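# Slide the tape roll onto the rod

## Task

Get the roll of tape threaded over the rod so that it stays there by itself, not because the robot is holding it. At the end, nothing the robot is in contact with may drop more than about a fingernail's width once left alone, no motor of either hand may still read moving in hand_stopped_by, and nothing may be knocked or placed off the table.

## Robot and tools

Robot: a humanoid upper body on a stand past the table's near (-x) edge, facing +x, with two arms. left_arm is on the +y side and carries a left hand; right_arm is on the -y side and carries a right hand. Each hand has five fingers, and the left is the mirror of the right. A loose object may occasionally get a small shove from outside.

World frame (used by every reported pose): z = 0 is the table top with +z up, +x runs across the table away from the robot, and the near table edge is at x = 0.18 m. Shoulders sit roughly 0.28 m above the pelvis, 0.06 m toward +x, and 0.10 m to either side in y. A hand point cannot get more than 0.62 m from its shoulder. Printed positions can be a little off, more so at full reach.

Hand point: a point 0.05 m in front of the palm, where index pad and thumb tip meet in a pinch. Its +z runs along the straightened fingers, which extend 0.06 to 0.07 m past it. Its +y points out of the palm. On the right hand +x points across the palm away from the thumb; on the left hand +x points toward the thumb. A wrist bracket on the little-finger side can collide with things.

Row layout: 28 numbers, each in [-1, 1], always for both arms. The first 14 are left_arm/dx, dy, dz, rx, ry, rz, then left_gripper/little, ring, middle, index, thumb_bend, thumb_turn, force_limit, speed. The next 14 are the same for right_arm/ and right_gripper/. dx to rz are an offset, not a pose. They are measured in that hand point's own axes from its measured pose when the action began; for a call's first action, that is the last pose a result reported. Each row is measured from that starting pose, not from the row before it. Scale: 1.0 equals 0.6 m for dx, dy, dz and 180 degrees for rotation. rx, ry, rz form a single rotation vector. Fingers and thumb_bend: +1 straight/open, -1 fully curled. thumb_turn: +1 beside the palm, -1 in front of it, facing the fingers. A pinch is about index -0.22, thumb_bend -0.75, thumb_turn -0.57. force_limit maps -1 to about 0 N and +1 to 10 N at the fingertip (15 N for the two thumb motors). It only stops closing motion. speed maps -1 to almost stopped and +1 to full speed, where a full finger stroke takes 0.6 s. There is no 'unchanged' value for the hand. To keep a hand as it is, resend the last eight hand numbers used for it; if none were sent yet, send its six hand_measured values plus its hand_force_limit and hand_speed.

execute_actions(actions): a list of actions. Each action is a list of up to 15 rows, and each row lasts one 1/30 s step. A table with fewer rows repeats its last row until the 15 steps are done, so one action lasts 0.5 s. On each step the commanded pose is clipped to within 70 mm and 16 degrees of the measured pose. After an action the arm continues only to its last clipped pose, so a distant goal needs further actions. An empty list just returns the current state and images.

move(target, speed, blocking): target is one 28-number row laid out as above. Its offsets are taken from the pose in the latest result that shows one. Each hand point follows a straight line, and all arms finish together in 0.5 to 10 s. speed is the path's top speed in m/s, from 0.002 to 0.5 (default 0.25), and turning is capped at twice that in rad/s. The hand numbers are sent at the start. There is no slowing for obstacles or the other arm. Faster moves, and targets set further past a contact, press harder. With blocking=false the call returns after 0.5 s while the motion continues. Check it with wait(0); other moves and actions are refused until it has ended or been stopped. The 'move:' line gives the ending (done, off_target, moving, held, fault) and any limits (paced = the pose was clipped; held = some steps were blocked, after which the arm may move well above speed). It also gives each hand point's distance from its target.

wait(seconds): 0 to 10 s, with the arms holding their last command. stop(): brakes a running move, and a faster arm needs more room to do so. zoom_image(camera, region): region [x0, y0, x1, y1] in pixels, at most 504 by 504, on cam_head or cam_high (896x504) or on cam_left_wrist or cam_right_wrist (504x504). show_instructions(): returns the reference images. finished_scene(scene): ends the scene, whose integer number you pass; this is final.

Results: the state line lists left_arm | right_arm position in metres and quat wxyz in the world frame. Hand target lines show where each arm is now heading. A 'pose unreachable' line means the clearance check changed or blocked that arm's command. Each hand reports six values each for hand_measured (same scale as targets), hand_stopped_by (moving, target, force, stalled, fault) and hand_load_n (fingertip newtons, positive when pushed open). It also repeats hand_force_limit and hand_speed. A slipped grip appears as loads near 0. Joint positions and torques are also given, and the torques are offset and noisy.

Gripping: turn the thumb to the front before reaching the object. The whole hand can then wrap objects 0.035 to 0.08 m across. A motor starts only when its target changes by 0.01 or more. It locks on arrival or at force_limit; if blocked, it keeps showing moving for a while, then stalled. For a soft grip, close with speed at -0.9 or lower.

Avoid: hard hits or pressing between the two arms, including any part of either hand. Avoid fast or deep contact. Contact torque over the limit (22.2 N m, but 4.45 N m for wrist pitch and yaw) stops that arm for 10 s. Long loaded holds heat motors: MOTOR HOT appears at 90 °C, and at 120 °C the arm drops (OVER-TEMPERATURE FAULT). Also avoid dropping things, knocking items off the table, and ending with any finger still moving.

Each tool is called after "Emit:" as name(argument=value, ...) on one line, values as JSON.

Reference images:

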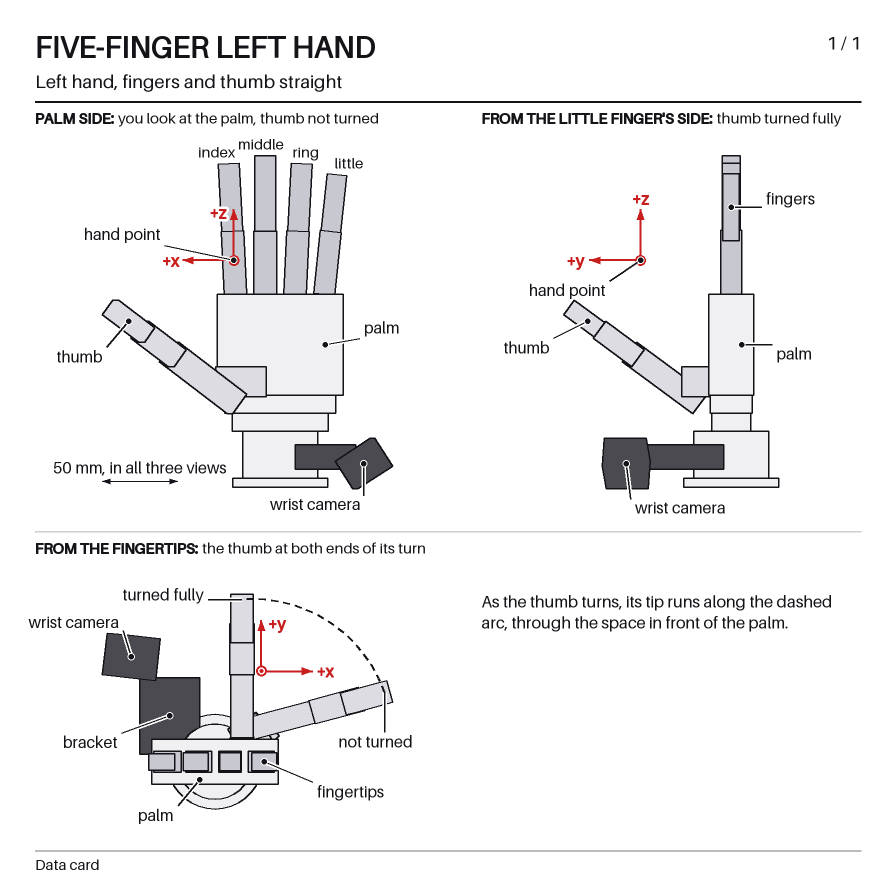

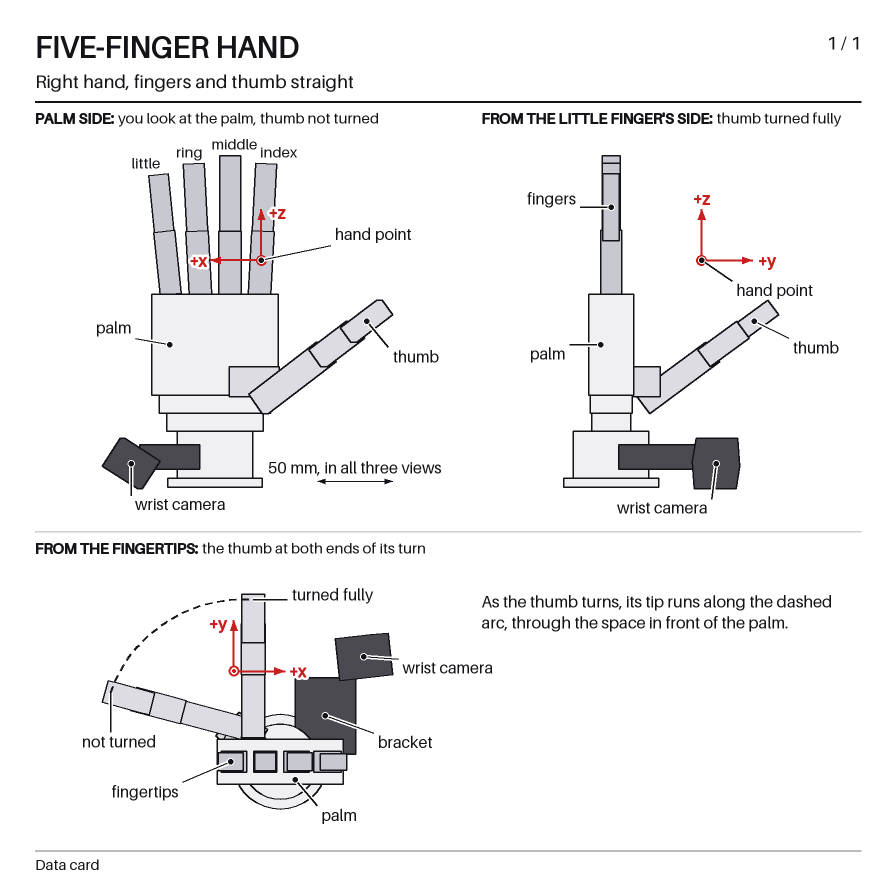

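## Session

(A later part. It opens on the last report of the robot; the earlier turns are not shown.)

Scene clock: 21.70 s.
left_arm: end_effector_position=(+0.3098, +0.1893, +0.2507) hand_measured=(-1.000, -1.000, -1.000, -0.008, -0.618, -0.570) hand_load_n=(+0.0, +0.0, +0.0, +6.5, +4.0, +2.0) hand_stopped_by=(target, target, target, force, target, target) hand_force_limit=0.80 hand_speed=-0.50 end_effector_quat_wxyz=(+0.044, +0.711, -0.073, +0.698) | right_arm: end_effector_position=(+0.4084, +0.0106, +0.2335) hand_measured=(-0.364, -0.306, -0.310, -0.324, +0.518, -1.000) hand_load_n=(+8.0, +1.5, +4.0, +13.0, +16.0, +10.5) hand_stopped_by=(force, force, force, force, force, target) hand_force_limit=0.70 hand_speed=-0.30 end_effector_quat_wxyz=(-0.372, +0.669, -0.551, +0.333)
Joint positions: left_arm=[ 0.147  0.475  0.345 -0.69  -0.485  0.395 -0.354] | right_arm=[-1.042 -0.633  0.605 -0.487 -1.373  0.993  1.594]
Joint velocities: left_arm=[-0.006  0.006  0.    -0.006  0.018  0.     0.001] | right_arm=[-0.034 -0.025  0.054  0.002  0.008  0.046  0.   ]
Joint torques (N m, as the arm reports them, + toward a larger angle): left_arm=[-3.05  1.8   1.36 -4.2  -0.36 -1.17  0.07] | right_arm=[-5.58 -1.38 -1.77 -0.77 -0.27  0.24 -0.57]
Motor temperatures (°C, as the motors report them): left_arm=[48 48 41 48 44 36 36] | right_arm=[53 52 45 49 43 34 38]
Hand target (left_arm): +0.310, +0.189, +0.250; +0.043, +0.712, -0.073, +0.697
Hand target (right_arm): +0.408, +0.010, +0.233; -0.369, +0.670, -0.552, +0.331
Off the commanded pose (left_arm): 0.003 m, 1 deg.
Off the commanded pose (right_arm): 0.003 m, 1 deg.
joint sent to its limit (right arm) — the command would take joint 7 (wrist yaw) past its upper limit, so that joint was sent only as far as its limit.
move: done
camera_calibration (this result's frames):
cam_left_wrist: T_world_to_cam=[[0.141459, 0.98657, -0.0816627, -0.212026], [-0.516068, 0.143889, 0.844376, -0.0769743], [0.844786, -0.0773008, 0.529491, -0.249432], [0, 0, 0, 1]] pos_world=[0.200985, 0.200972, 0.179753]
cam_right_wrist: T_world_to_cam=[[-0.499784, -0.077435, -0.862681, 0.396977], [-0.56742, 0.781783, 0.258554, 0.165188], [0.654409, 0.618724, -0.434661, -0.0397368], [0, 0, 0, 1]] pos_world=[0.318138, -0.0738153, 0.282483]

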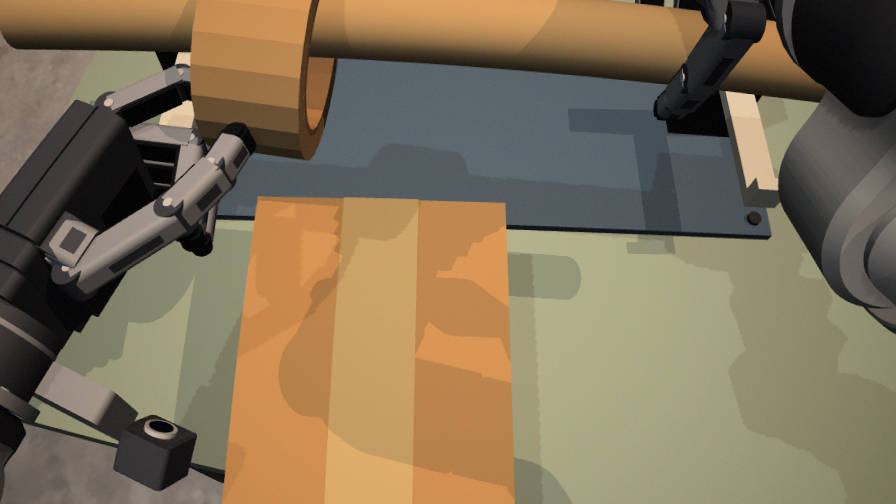

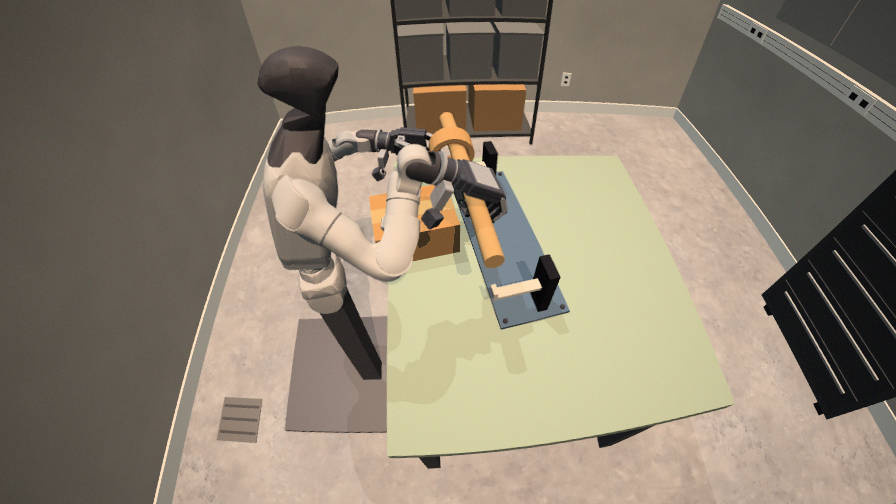

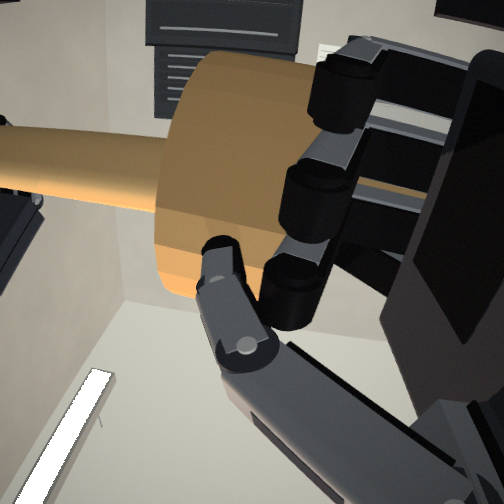

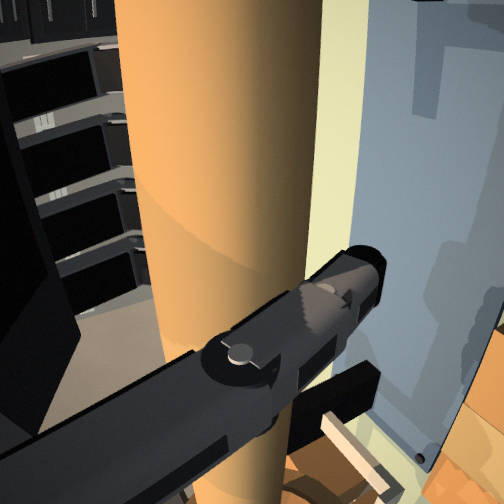

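Emit:
move(target=[-0.025,0,0,0,0,0,-1,-1,-1,-0.5,-0.62,-0.57,0.8,-0.5,0,0,0,0,0,0,-1,-1,-1,-1,-0.3,-1,0.7,-0.3])

Emit:
move(target=[0,0,0.008,0,0,0,-1,-1,-1,0.06,0.2,-0.57,0.8,-0.5,0,0,0,0,0,0,-1,-1,-1,-1,-0.3,-1,0.7,-0.3])

Emit:
move(target=[0,-0.075,-0.03,0,0,0,-1,-1,-1,0.06,0.2,-0.57,0.8,-0.5,0,0,0,0,0,0,-1,-1,-1,-1,-0.3,-1,0.7,-0.3], speed=0.08)

Scene clock: 23.23 s.
left_arm: end_effector_position=(+0.3084, +0.1889, +0.2307) hand_measured=(-1.000, -1.000, -1.000, -0.008, -0.614, -0.570) hand_load_n=(+0.0, +0.0, +0.0, +9.5, +7.5, +1.5) hand_stopped_by=(target, target, target, force, target, target) hand_force_limit=0.80 hand_speed=-0.50 end_effector_quat_wxyz=(+0.048, +0.717, -0.072, +0.691) | right_arm: end_effector_position=(+0.4087, +0.0107, +0.2339) hand_measured=(-0.364, -0.308, -0.310, -0.324, +0.512, -1.000) hand_load_n=(+0.0, +0.0, +0.0, +7.0, +3.5, +0.0) hand_stopped_by=(force, force, force, force, force, target) hand_force_limit=0.70 hand_speed=-0.30 end_effector_quat_wxyz=(-0.373, +0.668, -0.552, +0.332)
Joint positions: left_arm=[ 0.174  0.452  0.302 -0.608 -0.436  0.298 -0.384] | right_arm=[-1.042 -0.634  0.606 -0.487 -1.372  0.999  1.593]
Joint velocities: left_arm=[-0.005  0.002 -0.005  0.011  0.009  0.     0.   ] | right_arm=[0.009 0.    0.006 0.    0.    0.    0.   ]
Joint torques (N m, as the arm reports them, + toward a larger angle): left_arm=[-3.7   1.55  1.79 -4.58 -0.6  -1.47  0.04] | right_arm=[-5.26 -1.46 -1.65 -0.83 -0.25  0.03 -0.51]
Motor temperatures (°C, as the motors report them): left_arm=[48 48 41 48 44 36 36] | right_arm=[54 52 46 49 43 34 38]
Hand target (left_arm): +0.309, +0.189, +0.235; +0.044, +0.711, -0.073, +0.698
Hand target (right_arm): +0.408, +0.011, +0.234; -0.372, +0.669, -0.551, +0.333
Off the commanded pose (left_arm): 0.005 m, 1 deg.
Off the commanded pose (right_arm): 0.000 m, 0 deg.
move: off_target (left_arm)
camera_calibration (this result's frames):
cam_left_wrist: T_world_to_cam=[[0.143939, 0.985641, -0.0882848, -0.21213], [-0.499178, 0.14935, 0.853531, -0.0690596], [0.85446, -0.078787, 0.513508, -0.23669], [0, 0, 0, 1]] pos_world=[0.198303, 0.20075, 0.161759]
cam_right_wrist: T_world_to_cam=[[-0.49939, -0.0725846, -0.863331, 0.397389], [-0.565917, 0.781853, 0.261618, 0.16378], [0.656009, 0.619223, -0.431527, -0.0412033], [0, 0, 0, 1]] pos_world=[0.318168, -0.0736933, 0.282451]

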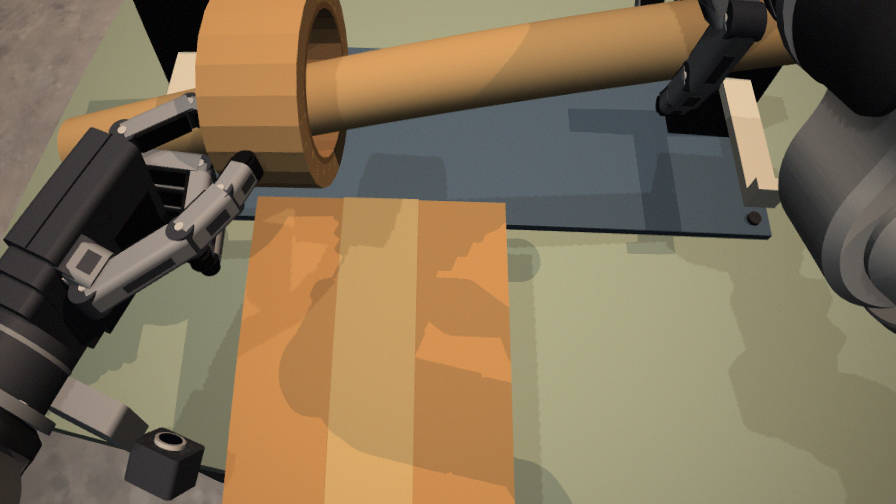

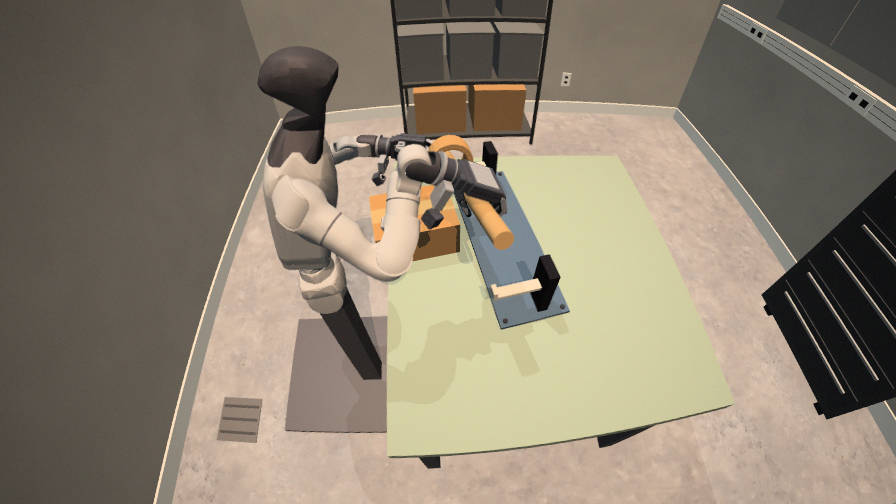

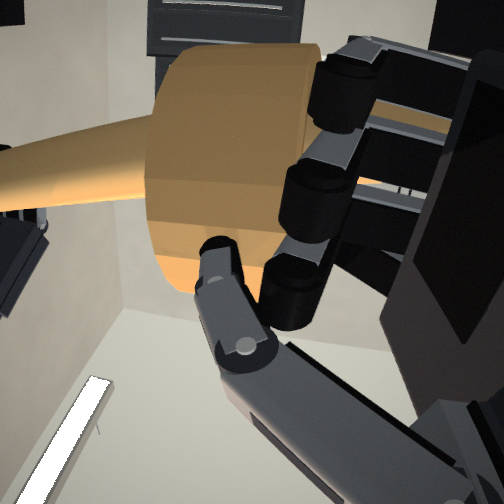

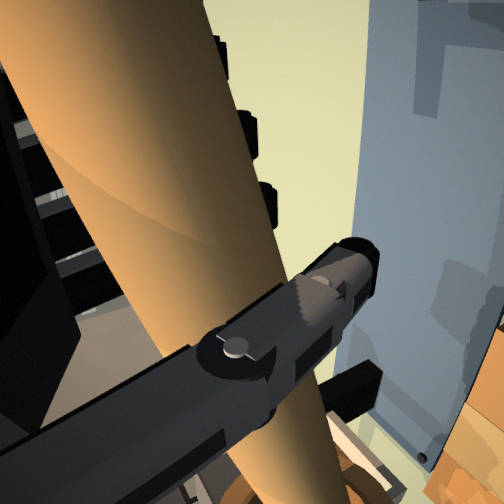

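Scene clock: 25.07 s.
left_arm: end_effector_position=(+0.3125, +0.1874, +0.2290) hand_measured=(-1.000, -1.000, -1.000, +0.060, +0.200, -0.570) hand_load_n=(+0.0, +0.0, +0.0, +0.0, +0.0, +0.0) hand_stopped_by=(target, target, target, target, target, target) hand_force_limit=0.80 hand_speed=-0.50 end_effector_quat_wxyz=(+0.051, +0.719, -0.072, +0.689) | right_arm: end_effector_position=(+0.4086, +0.0109, +0.2340) hand_measured=(-0.364, -0.308, -0.310, -0.324, +0.512, -1.000) hand_load_n=(+0.0, +0.0, +0.0, +5.0, +3.0, -2.0) hand_stopped_by=(force, force, force, force, force, target) hand_force_limit=0.70 hand_speed=-0.30 end_effector_quat_wxyz=(-0.374, +0.667, -0.553, +0.331)
Joint positions: left_arm=[ 0.152  0.452  0.289 -0.596 -0.431  0.311 -0.379] | right_arm=[-1.043 -0.633  0.606 -0.487 -1.372  1.001  1.593]
Joint velocities: left_arm=[-0.014  0.005  0.     0.005 -0.009  0.     0.   ] | right_arm=[ 0.    -0.002  0.005  0.008 -0.005  0.     0.   ]
Joint torques (N m, as the arm reports them, + toward a larger angle): left_arm=[-3.52  1.7   1.52 -4.23 -0.47 -1.26  0.04] | right_arm=[-5.35 -1.43 -1.72 -0.86 -0.3   0.09 -0.56]
Motor temperatures (°C, as the motors report them): left_arm=[48 48 41 48 44 37 36] | right_arm=[54 52 46 49 43 34 38]
Hand target (left_arm): +0.313, +0.188, +0.230; +0.048, +0.717, -0.072, +0.691
Hand target (right_arm): +0.409, +0.011, +0.234; -0.373, +0.668, -0.552, +0.332
Off the commanded pose (left_arm): 0.002 m, 0 deg.
Off the commanded pose (right_arm): 0.000 m, 0 deg.
move: done
camera_calibration (this result's frames):
cam_left_wrist: T_world_to_cam=[[0.146352, 0.984755, -0.0940096, -0.210718], [-0.493302, 0.155025, 0.855933, -0.0688407], [0.857458, -0.0788921, 0.50847, -0.239163], [0, 0, 0, 1]] pos_world=[0.201952, 0.19931, 0.160721]
cam_right_wrist: T_world_to_cam=[[-0.500042, -0.0700604, -0.863163, 0.397589], [-0.565179, 0.781594, 0.263976, 0.162689], [0.656148, 0.619841, -0.430426, -0.0416192], [0, 0, 0, 1]] pos_world=[0.318068, -0.0735042, 0.282324]

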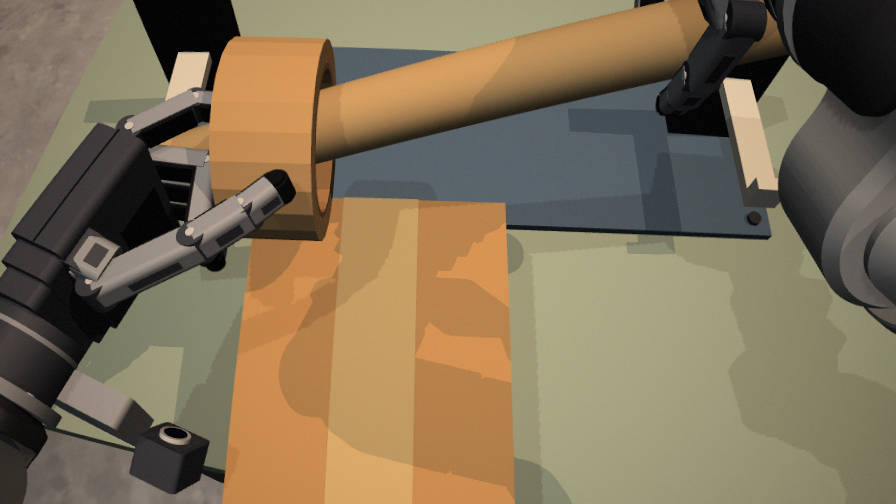

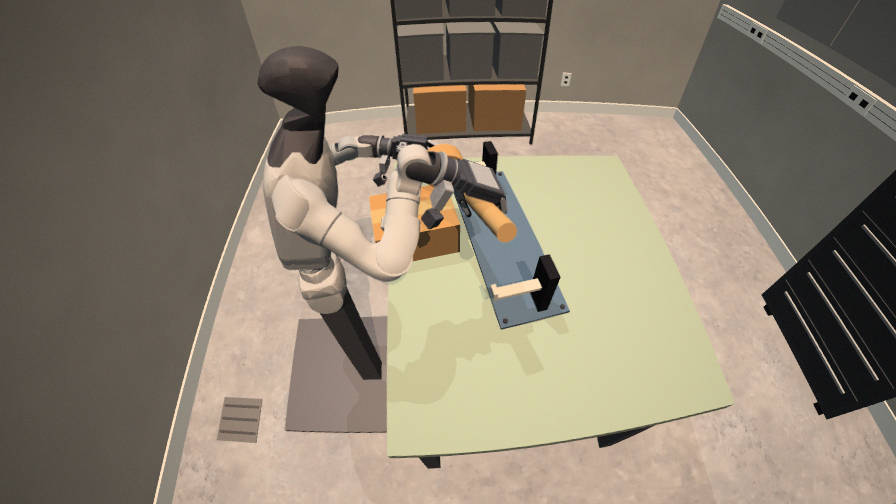

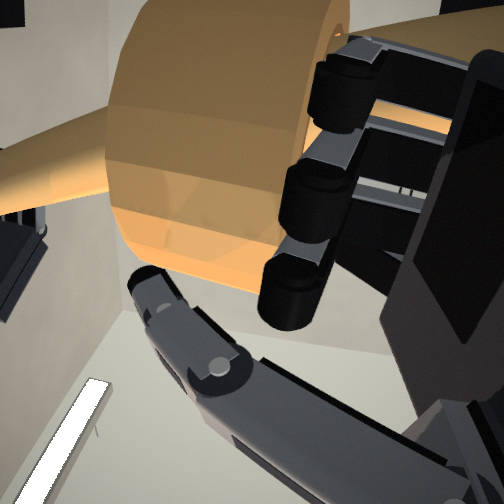

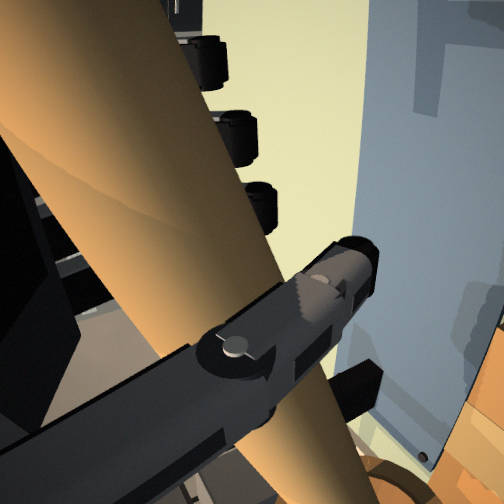

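Scene clock: 26.00 s.
left_arm: end_effector_position=(+0.3032, +0.2340, +0.2255) hand_measured=(-1.000, -1.000, -1.000, +0.060, +0.200, -0.570) hand_load_n=(+0.0, +0.0, +0.0, +0.0, +0.0, +0.0) hand_stopped_by=(target, target, target, target, target, target) hand_force_limit=0.80 hand_speed=-0.50 end_effector_quat_wxyz=(+0.050, +0.725, -0.073, +0.683) | right_arm: end_effector_position=(+0.4084, +0.0116, +0.2339) hand_measured=(-0.364, -0.308, -0.310, -0.324, +0.512, -1.000) hand_load_n=(+0.0, +0.0, +0.0, +5.0, +2.5, -2.0) hand_stopped_by=(force, force, force, force, force, target) hand_force_limit=0.70 hand_speed=-0.30 end_effector_quat_wxyz=(-0.374, +0.667, -0.553, +0.330)
Joint positions: left_arm=[ 0.149  0.529  0.465 -0.429 -0.522  0.26  -0.558] | right_arm=[-1.043 -0.631  0.606 -0.487 -1.372  1.003  1.593]
Joint velocities: left_arm=[ 0.011 -0.009  0.009  0.005  0.015  0.    -0.006] | right_arm=[ 0.     0.    -0.017 -0.003  0.014  0.     0.   ]
Joint torques (N m, as the arm reports them, + toward a larger angle): left_arm=[-3.57  2.83  2.23 -3.87 -1.17 -1.24 -0.19] | right_arm=[-5.27 -1.51 -1.75 -0.8  -0.28  0.07 -0.54]
Motor temperatures (°C, as the motors report them): left_arm=[48 48 41 48 44 37 36] | right_arm=[54 51 46 49 43 34 39]
Hand target (left_arm): +0.304, +0.235, +0.230; +0.050, +0.720, -0.073, +0.688
Hand target (right_arm): +0.409, +0.011, +0.234; -0.374, +0.667, -0.553, +0.331
Off the commanded pose (left_arm): 0.006 m, 1 deg.
Off the commanded pose (right_arm): 0.001 m, 0 deg.
move: off_target (left_arm)
camera_calibration (this result's frames):
cam_left_wrist: T_world_to_cam=[[0.145752, 0.984987, -0.0924991, -0.255751], [-0.478393, 0.152011, 0.864889, -0.0834667], [0.865965, -0.0818087, 0.493367, -0.224258], [0, 0, 0, 1]] pos_world=[0.191546, 0.246254, 0.159174]
cam_right_wrist: T_world_to_cam=[[-0.500879, -0.0679242, -0.862848, 0.397704], [-0.56524, 0.780636, 0.266667, 0.161511], [0.655457, 0.621284, -0.429397, -0.041852], [0, 0, 0, 1]] pos_world=[0.317926, -0.0730659, 0.282117]

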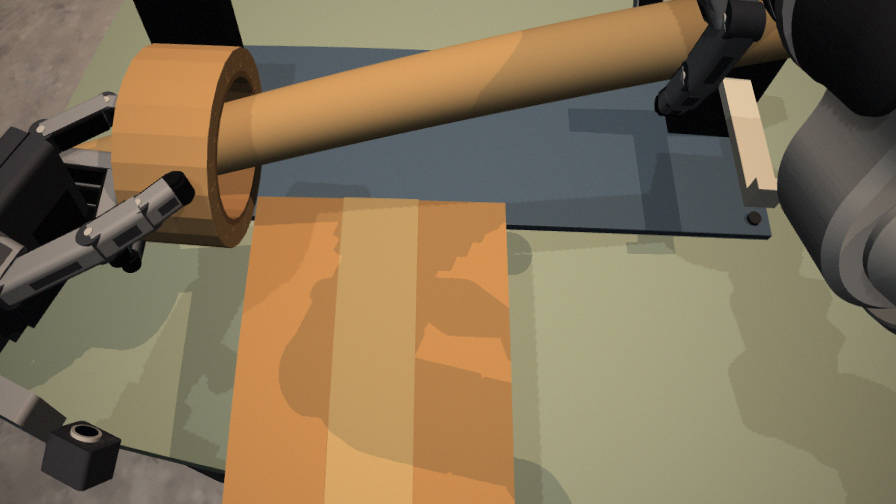

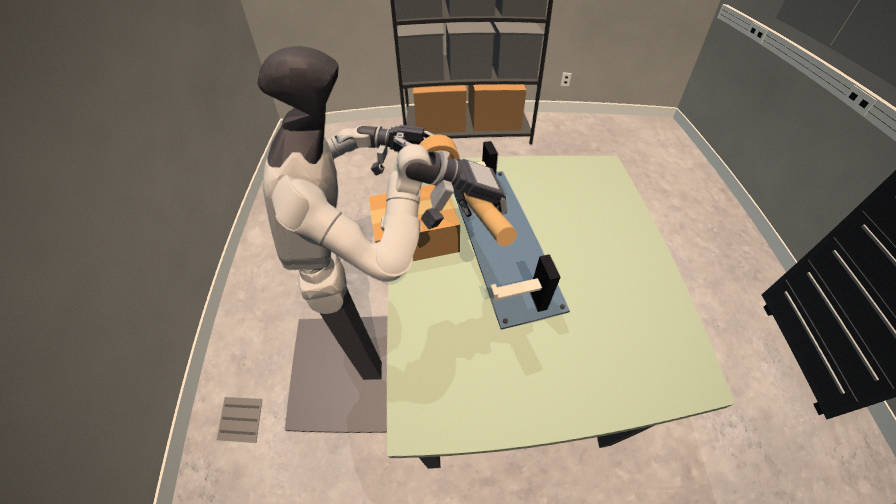

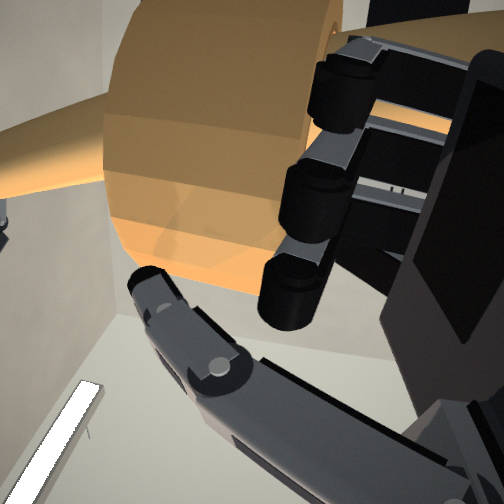

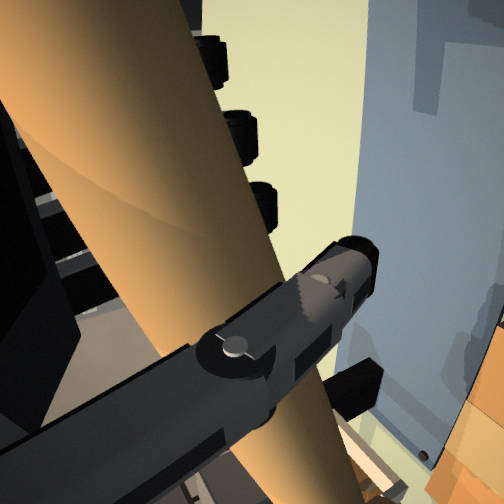

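Emit:
move(target=[0,0.03,0.145,0,0,0,-1,-1,-1,0.06,0.2,-0.57,0.8,-0.5,0,0.072,0.14,0,0,0,-1,-1,-1,-1,-0.3,-1,0.7,-0.3], speed=0.07)

Emit:
move(target=[0,0,0,0,0,0,-1,-1,-1,0.06,0.2,-0.57,0.8,-0.5,0,0,0,0,0,0,-0.9,-0.9,-0.9,-0.9,-0.3,-1,0.7,-0.6])

Scene clock: 28.23 s.
left_arm: end_effector_position=(+0.3841, +0.1987, +0.2135) hand_measured=(-1.000, -1.000, -1.000, +0.060, +0.200, -0.570) hand_load_n=(+0.0, +0.0, +0.0, +0.5, +0.0, +0.0) hand_stopped_by=(target, target, target, target, target, target) hand_force_limit=0.80 hand_speed=-0.50 end_effector_quat_wxyz=(+0.054, +0.731, -0.071, +0.677) | right_arm: end_effector_position=(+0.4602, +0.0152, +0.1570) hand_measured=(-0.364, -0.308, -0.310, -0.324, +0.508, -1.000) hand_load_n=(+1.0, +0.0, +0.0, +0.0, +0.5, +0.0) hand_stopped_by=(force, force, force, force, force, target) hand_force_limit=0.70 hand_speed=-0.30 end_effector_quat_wxyz=(-0.375, +0.661, -0.558, +0.334)
Joint positions: left_arm=[-0.221  0.484  0.184 -0.227 -0.365  0.337 -0.378] | right_arm=[-0.899 -0.474  0.58  -0.105 -1.102  0.831  0.987]
Joint velocities: left_arm=[ 0.     0.005 -0.002  0.003 -0.002  0.     0.   ] | right_arm=[ 0.    -0.006 -0.003 -0.008 -0.003  0.     0.   ]
Joint torques (N m, as the arm reports them, + toward a larger angle): left_arm=[-6.18  2.02  1.6  -4.68 -0.62 -1.44 -0.12] | right_arm=[-5.54 -1.26 -1.4  -1.43 -0.13 -0.1  -0.6 ]
Motor temperatures (°C, as the motors report them): left_arm=[48 48 41 48 44 38 36] | right_arm=[55 51 46 49 43 34 39]
Hand target (left_arm): +0.385, +0.197, +0.219; +0.055, +0.724, -0.073, +0.684
Hand target (right_arm): +0.460, +0.016, +0.156; -0.375, +0.662, -0.556, +0.334
Off the commanded pose (left_arm): 0.007 m, 1 deg.
Off the commanded pose (right_arm): 0.004 m, 1 deg.
move: off_target (left_arm, right_arm)
camera_calibration (this result's frames):
cam_left_wrist: T_world_to_cam=[[0.145778, 0.984056, -0.101896, -0.231714], [-0.462908, 0.158873, 0.872053, -0.0378044], [0.874337, -0.0799573, 0.478687, -0.291726], [0, 0, 0, 1]] pos_world=[0.271346, 0.2107, 0.149002]
cam_right_wrist: T_world_to_cam=[[-0.496004, -0.0568652, -0.866456, 0.355766], [-0.554921, 0.788253, 0.265933, 0.203732], [0.667864, 0.612719, -0.422532, -0.117801], [0, 0, 0, 1]] pos_world=[0.368191, -0.0681829, 0.204302]

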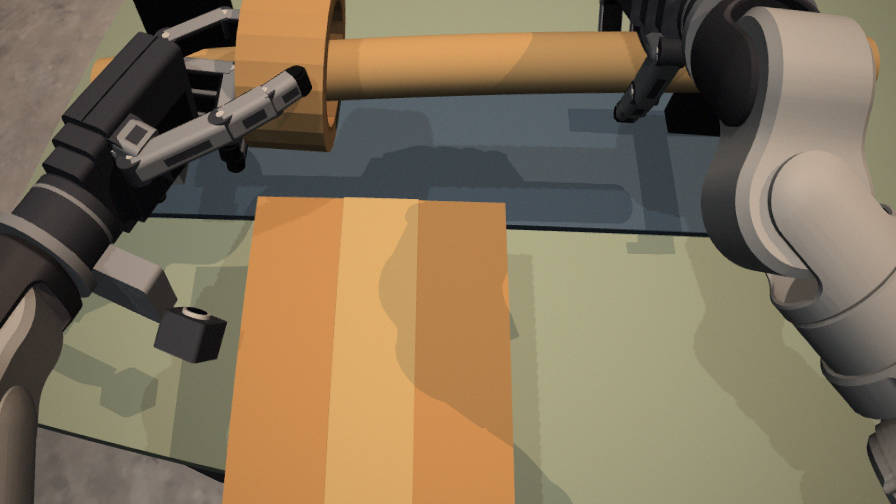

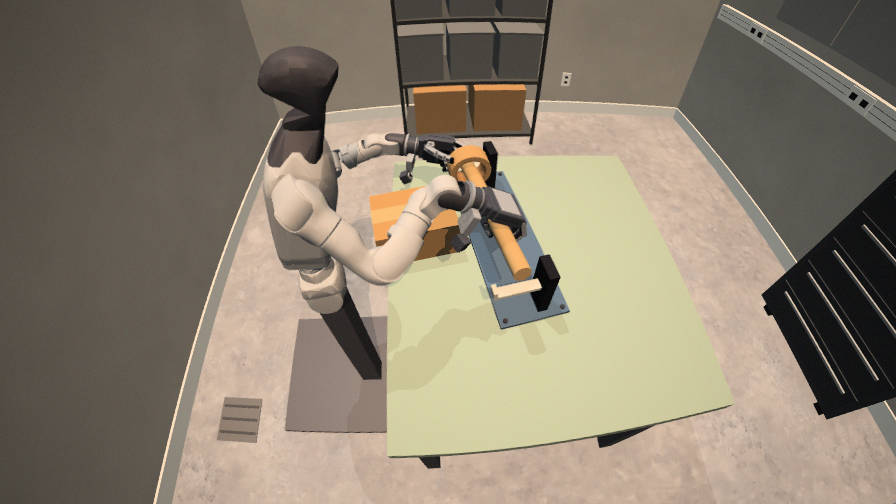

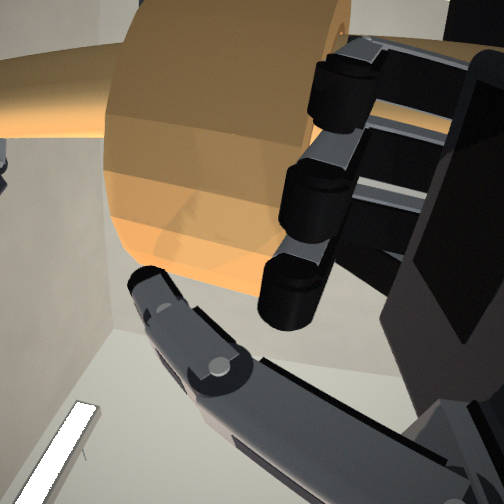

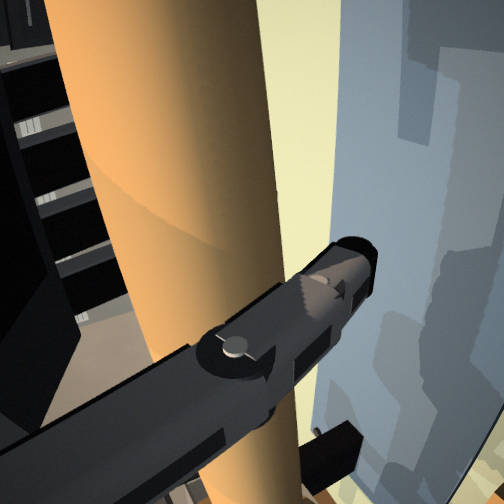

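Scene clock: 28.97 s.
left_arm: end_effector_position=(+0.3843, +0.2012, +0.2066) hand_measured=(-1.000, -1.000, -1.000, +0.060, +0.200, -0.570) hand_load_n=(+0.0, +0.0, +0.0, +1.5, +0.0, +0.0) hand_stopped_by=(target, target, target, target, target, target) hand_force_limit=0.80 hand_speed=-0.50 end_effector_quat_wxyz=(+0.052, +0.739, -0.066, +0.669) | right_arm: end_effector_position=(+0.4557, +0.0184, +0.1524) hand_measured=(-0.648, -0.568, -0.438, -0.382, +0.512, -1.000) hand_load_n=(+9.0, +6.5, +0.0, +0.0, +5.5, +3.5) hand_stopped_by=(force, force, force, force, force, target) hand_force_limit=0.70 hand_speed=-0.60 end_effector_quat_wxyz=(-0.372, +0.668, -0.557, +0.325)
Joint positions: left_arm=[-0.216  0.484  0.184 -0.219 -0.361  0.347 -0.374] | right_arm=[-0.894 -0.469  0.585 -0.107 -1.094  0.824  0.994]
Joint velocities: left_arm=[-0.009  0.003  0.005  0.    -0.009  0.     0.   ] | right_arm=[-0.005  0.002  0.002 -0.006  0.008  0.     0.   ]
Joint torques (N m, as the arm reports them, + toward a larger angle): left_arm=[-5.96  2.25  1.73 -5.07 -0.78 -1.52 -0.39] | right_arm=[-5.4  -1.59 -1.49 -1.32 -0.51  0.18 -0.55]
Motor temperatures (°C, as the motors report them): left_arm=[48 48 41 48 44 38 36] | right_arm=[55 51 46 49 43 34 39]
Hand target (left_arm): +0.384, +0.199, +0.213; +0.054, +0.731, -0.071, +0.677
Hand target (right_arm): +0.460, +0.015, +0.157; -0.375, +0.661, -0.558, +0.334
Off the commanded pose (left_arm): 0.007 m, 1 deg.
Off the commanded pose (right_arm): 0.007 m, 1 deg.
move: off_target (left_arm, right_arm)
camera_calibration (this result's frames):
cam_left_wrist: T_world_to_cam=[[0.133979, 0.985325, -0.105752, -0.229834], [-0.444547, 0.155133, 0.88222, -0.0405511], [0.885679, -0.0711867, 0.458808, -0.290407], [0, 0, 0, 1]] pos_world=[0.269973, 0.212079, 0.14471]
cam_right_wrist: T_world_to_cam=[[-0.511989, -0.0640671, -0.856599, 0.355592], [-0.560456, 0.780629, 0.276599, 0.200977], [0.650966, 0.621702, -0.43558, -0.109143], [0, 0, 0, 1]] pos_world=[0.365747, -0.0662527, 0.201469]

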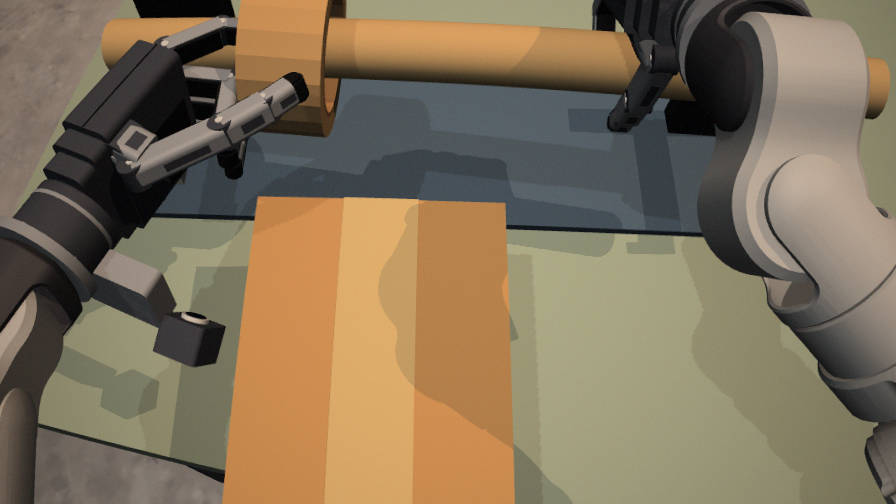

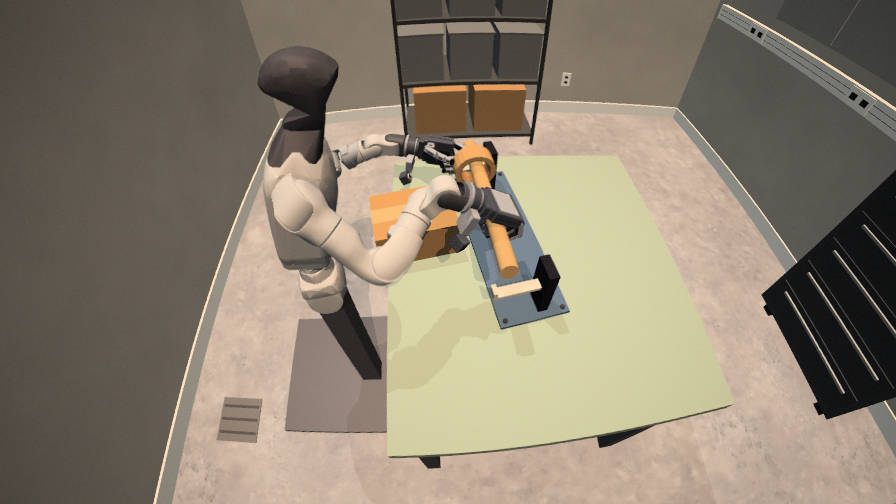

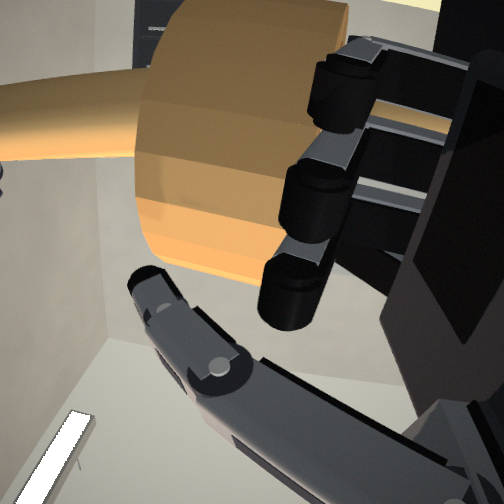

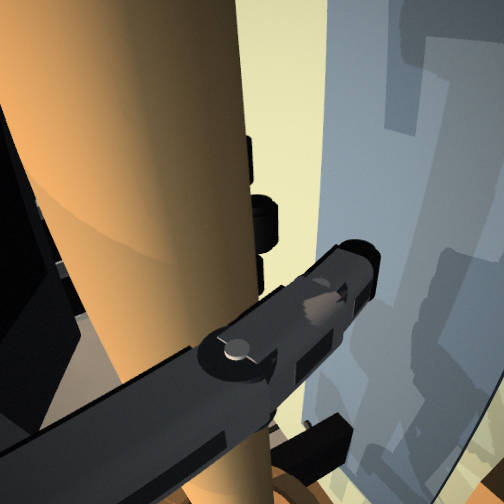

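Emit:
move(target=[-0.07,-0.015,0,0,0,0,-1,-1,-1,0.06,0.2,-0.57,0.8,-0.5,-0.025,0.06,0.06,0,-0.028,-0.016,-1,-1,-1,-1,-0.3,-1,0.7,-0.6], speed=0.05)

Scene clock: 30.83 s.
left_arm: end_effector_position=(+0.3825, +0.2109, +0.1811) hand_measured=(-1.000, -1.000, -1.000, +0.060, +0.200, -0.570) hand_load_n=(+0.0, +0.0, +0.0, +0.5, +0.0, +0.0) hand_stopped_by=(target, target, target, target, target, target) hand_force_limit=0.80 hand_speed=-0.50 end_effector_quat_wxyz=(+0.047, +0.722, -0.073, +0.687) | right_arm: end_effector_position=(+0.4644, +0.0299, +0.0994) hand_measured=(-0.648, -0.584, -0.544, -0.510, +0.508, -1.000) hand_load_n=(+1.0, +0.0, +0.0, +0.0, +0.0, +0.0) hand_stopped_by=(force, force, force, force, force, target) hand_force_limit=0.70 hand_speed=-0.60 end_effector_quat_wxyz=(-0.380, +0.695, -0.527, +0.306)
Joint positions: left_arm=[-0.216  0.457  0.167  0.038 -0.32   0.043 -0.449] | right_arm=[-0.844 -0.396  0.578  0.143 -0.962  0.607  0.697]
Joint velocities: left_arm=[-0.017 -0.002 -0.008  0.    -0.009 -0.006  0.   ] | right_arm=[ 0.026 -0.006 -0.009  0.012 -0.003 -0.002 -0.002]
Joint torques (N m, as the arm reports them, + toward a larger angle): left_arm=[-4.29  2.19  0.91 -2.65 -0.49 -0.5  -0.11] | right_arm=[-5.67 -1.07 -1.23 -1.95  0.02 -0.13 -0.54]
Motor temperatures (°C, as the motors report them): left_arm=[49 48 41 49 44 39 36] | right_arm=[56 51 46 49 43 34 39]
Hand target (left_arm): +0.380, +0.210, +0.164; +0.052, +0.739, -0.068, +0.668
Hand target (right_arm): +0.466, +0.033, +0.104; -0.387, +0.694, -0.524, +0.307
Off the commanded pose (left_arm): 0.016 m, 3 deg.
Off the commanded pose (right_arm): 0.006 m, 1 deg.
move: off_target (left_arm, right_arm)
camera_calibration (this result's frames):
cam_left_wrist: T_world_to_cam=[[0.141711, 0.986031, -0.0875254, -0.248245], [-0.488876, 0.146594, 0.859948, 0.00242898], [0.860766, -0.0790754, 0.502821, -0.273276], [0, 0, 0, 1]] pos_world=[0.271593, 0.222812, 0.113592]
cam_right_wrist: T_world_to_cam=[[-0.513979, -0.115962, -0.849928, 0.31719], [-0.625164, 0.729083, 0.278583, 0.242898], [0.587363, 0.67453, -0.447229, -0.11591], [0, 0, 0, 1]] pos_world=[0.382961, -0.0621257, 0.150084]

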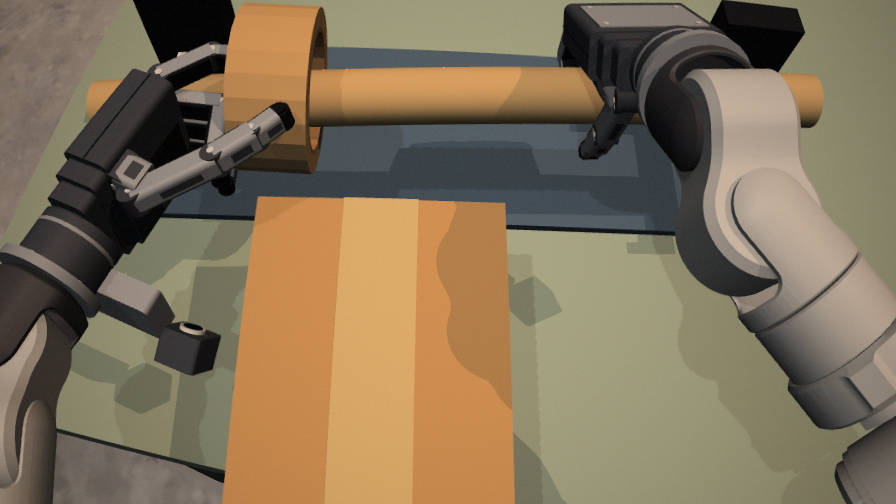

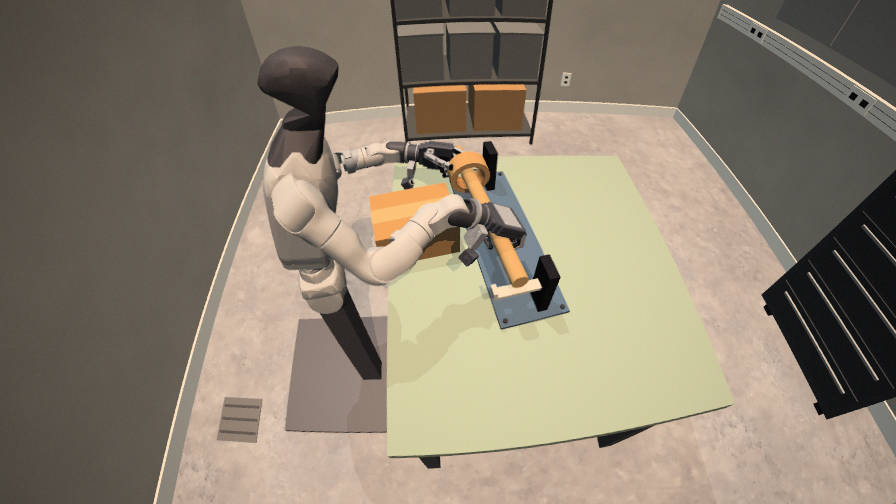

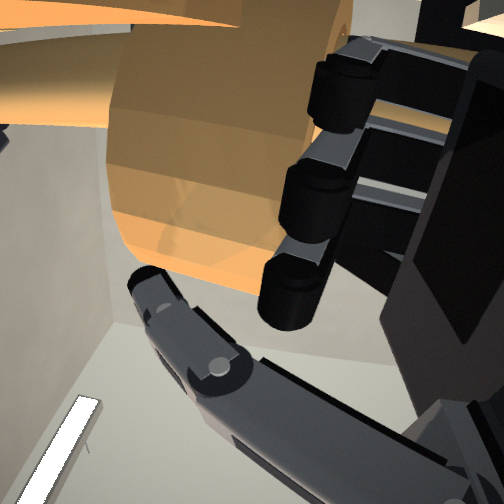

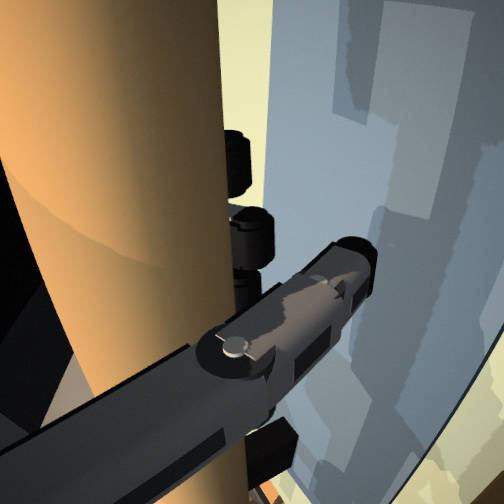

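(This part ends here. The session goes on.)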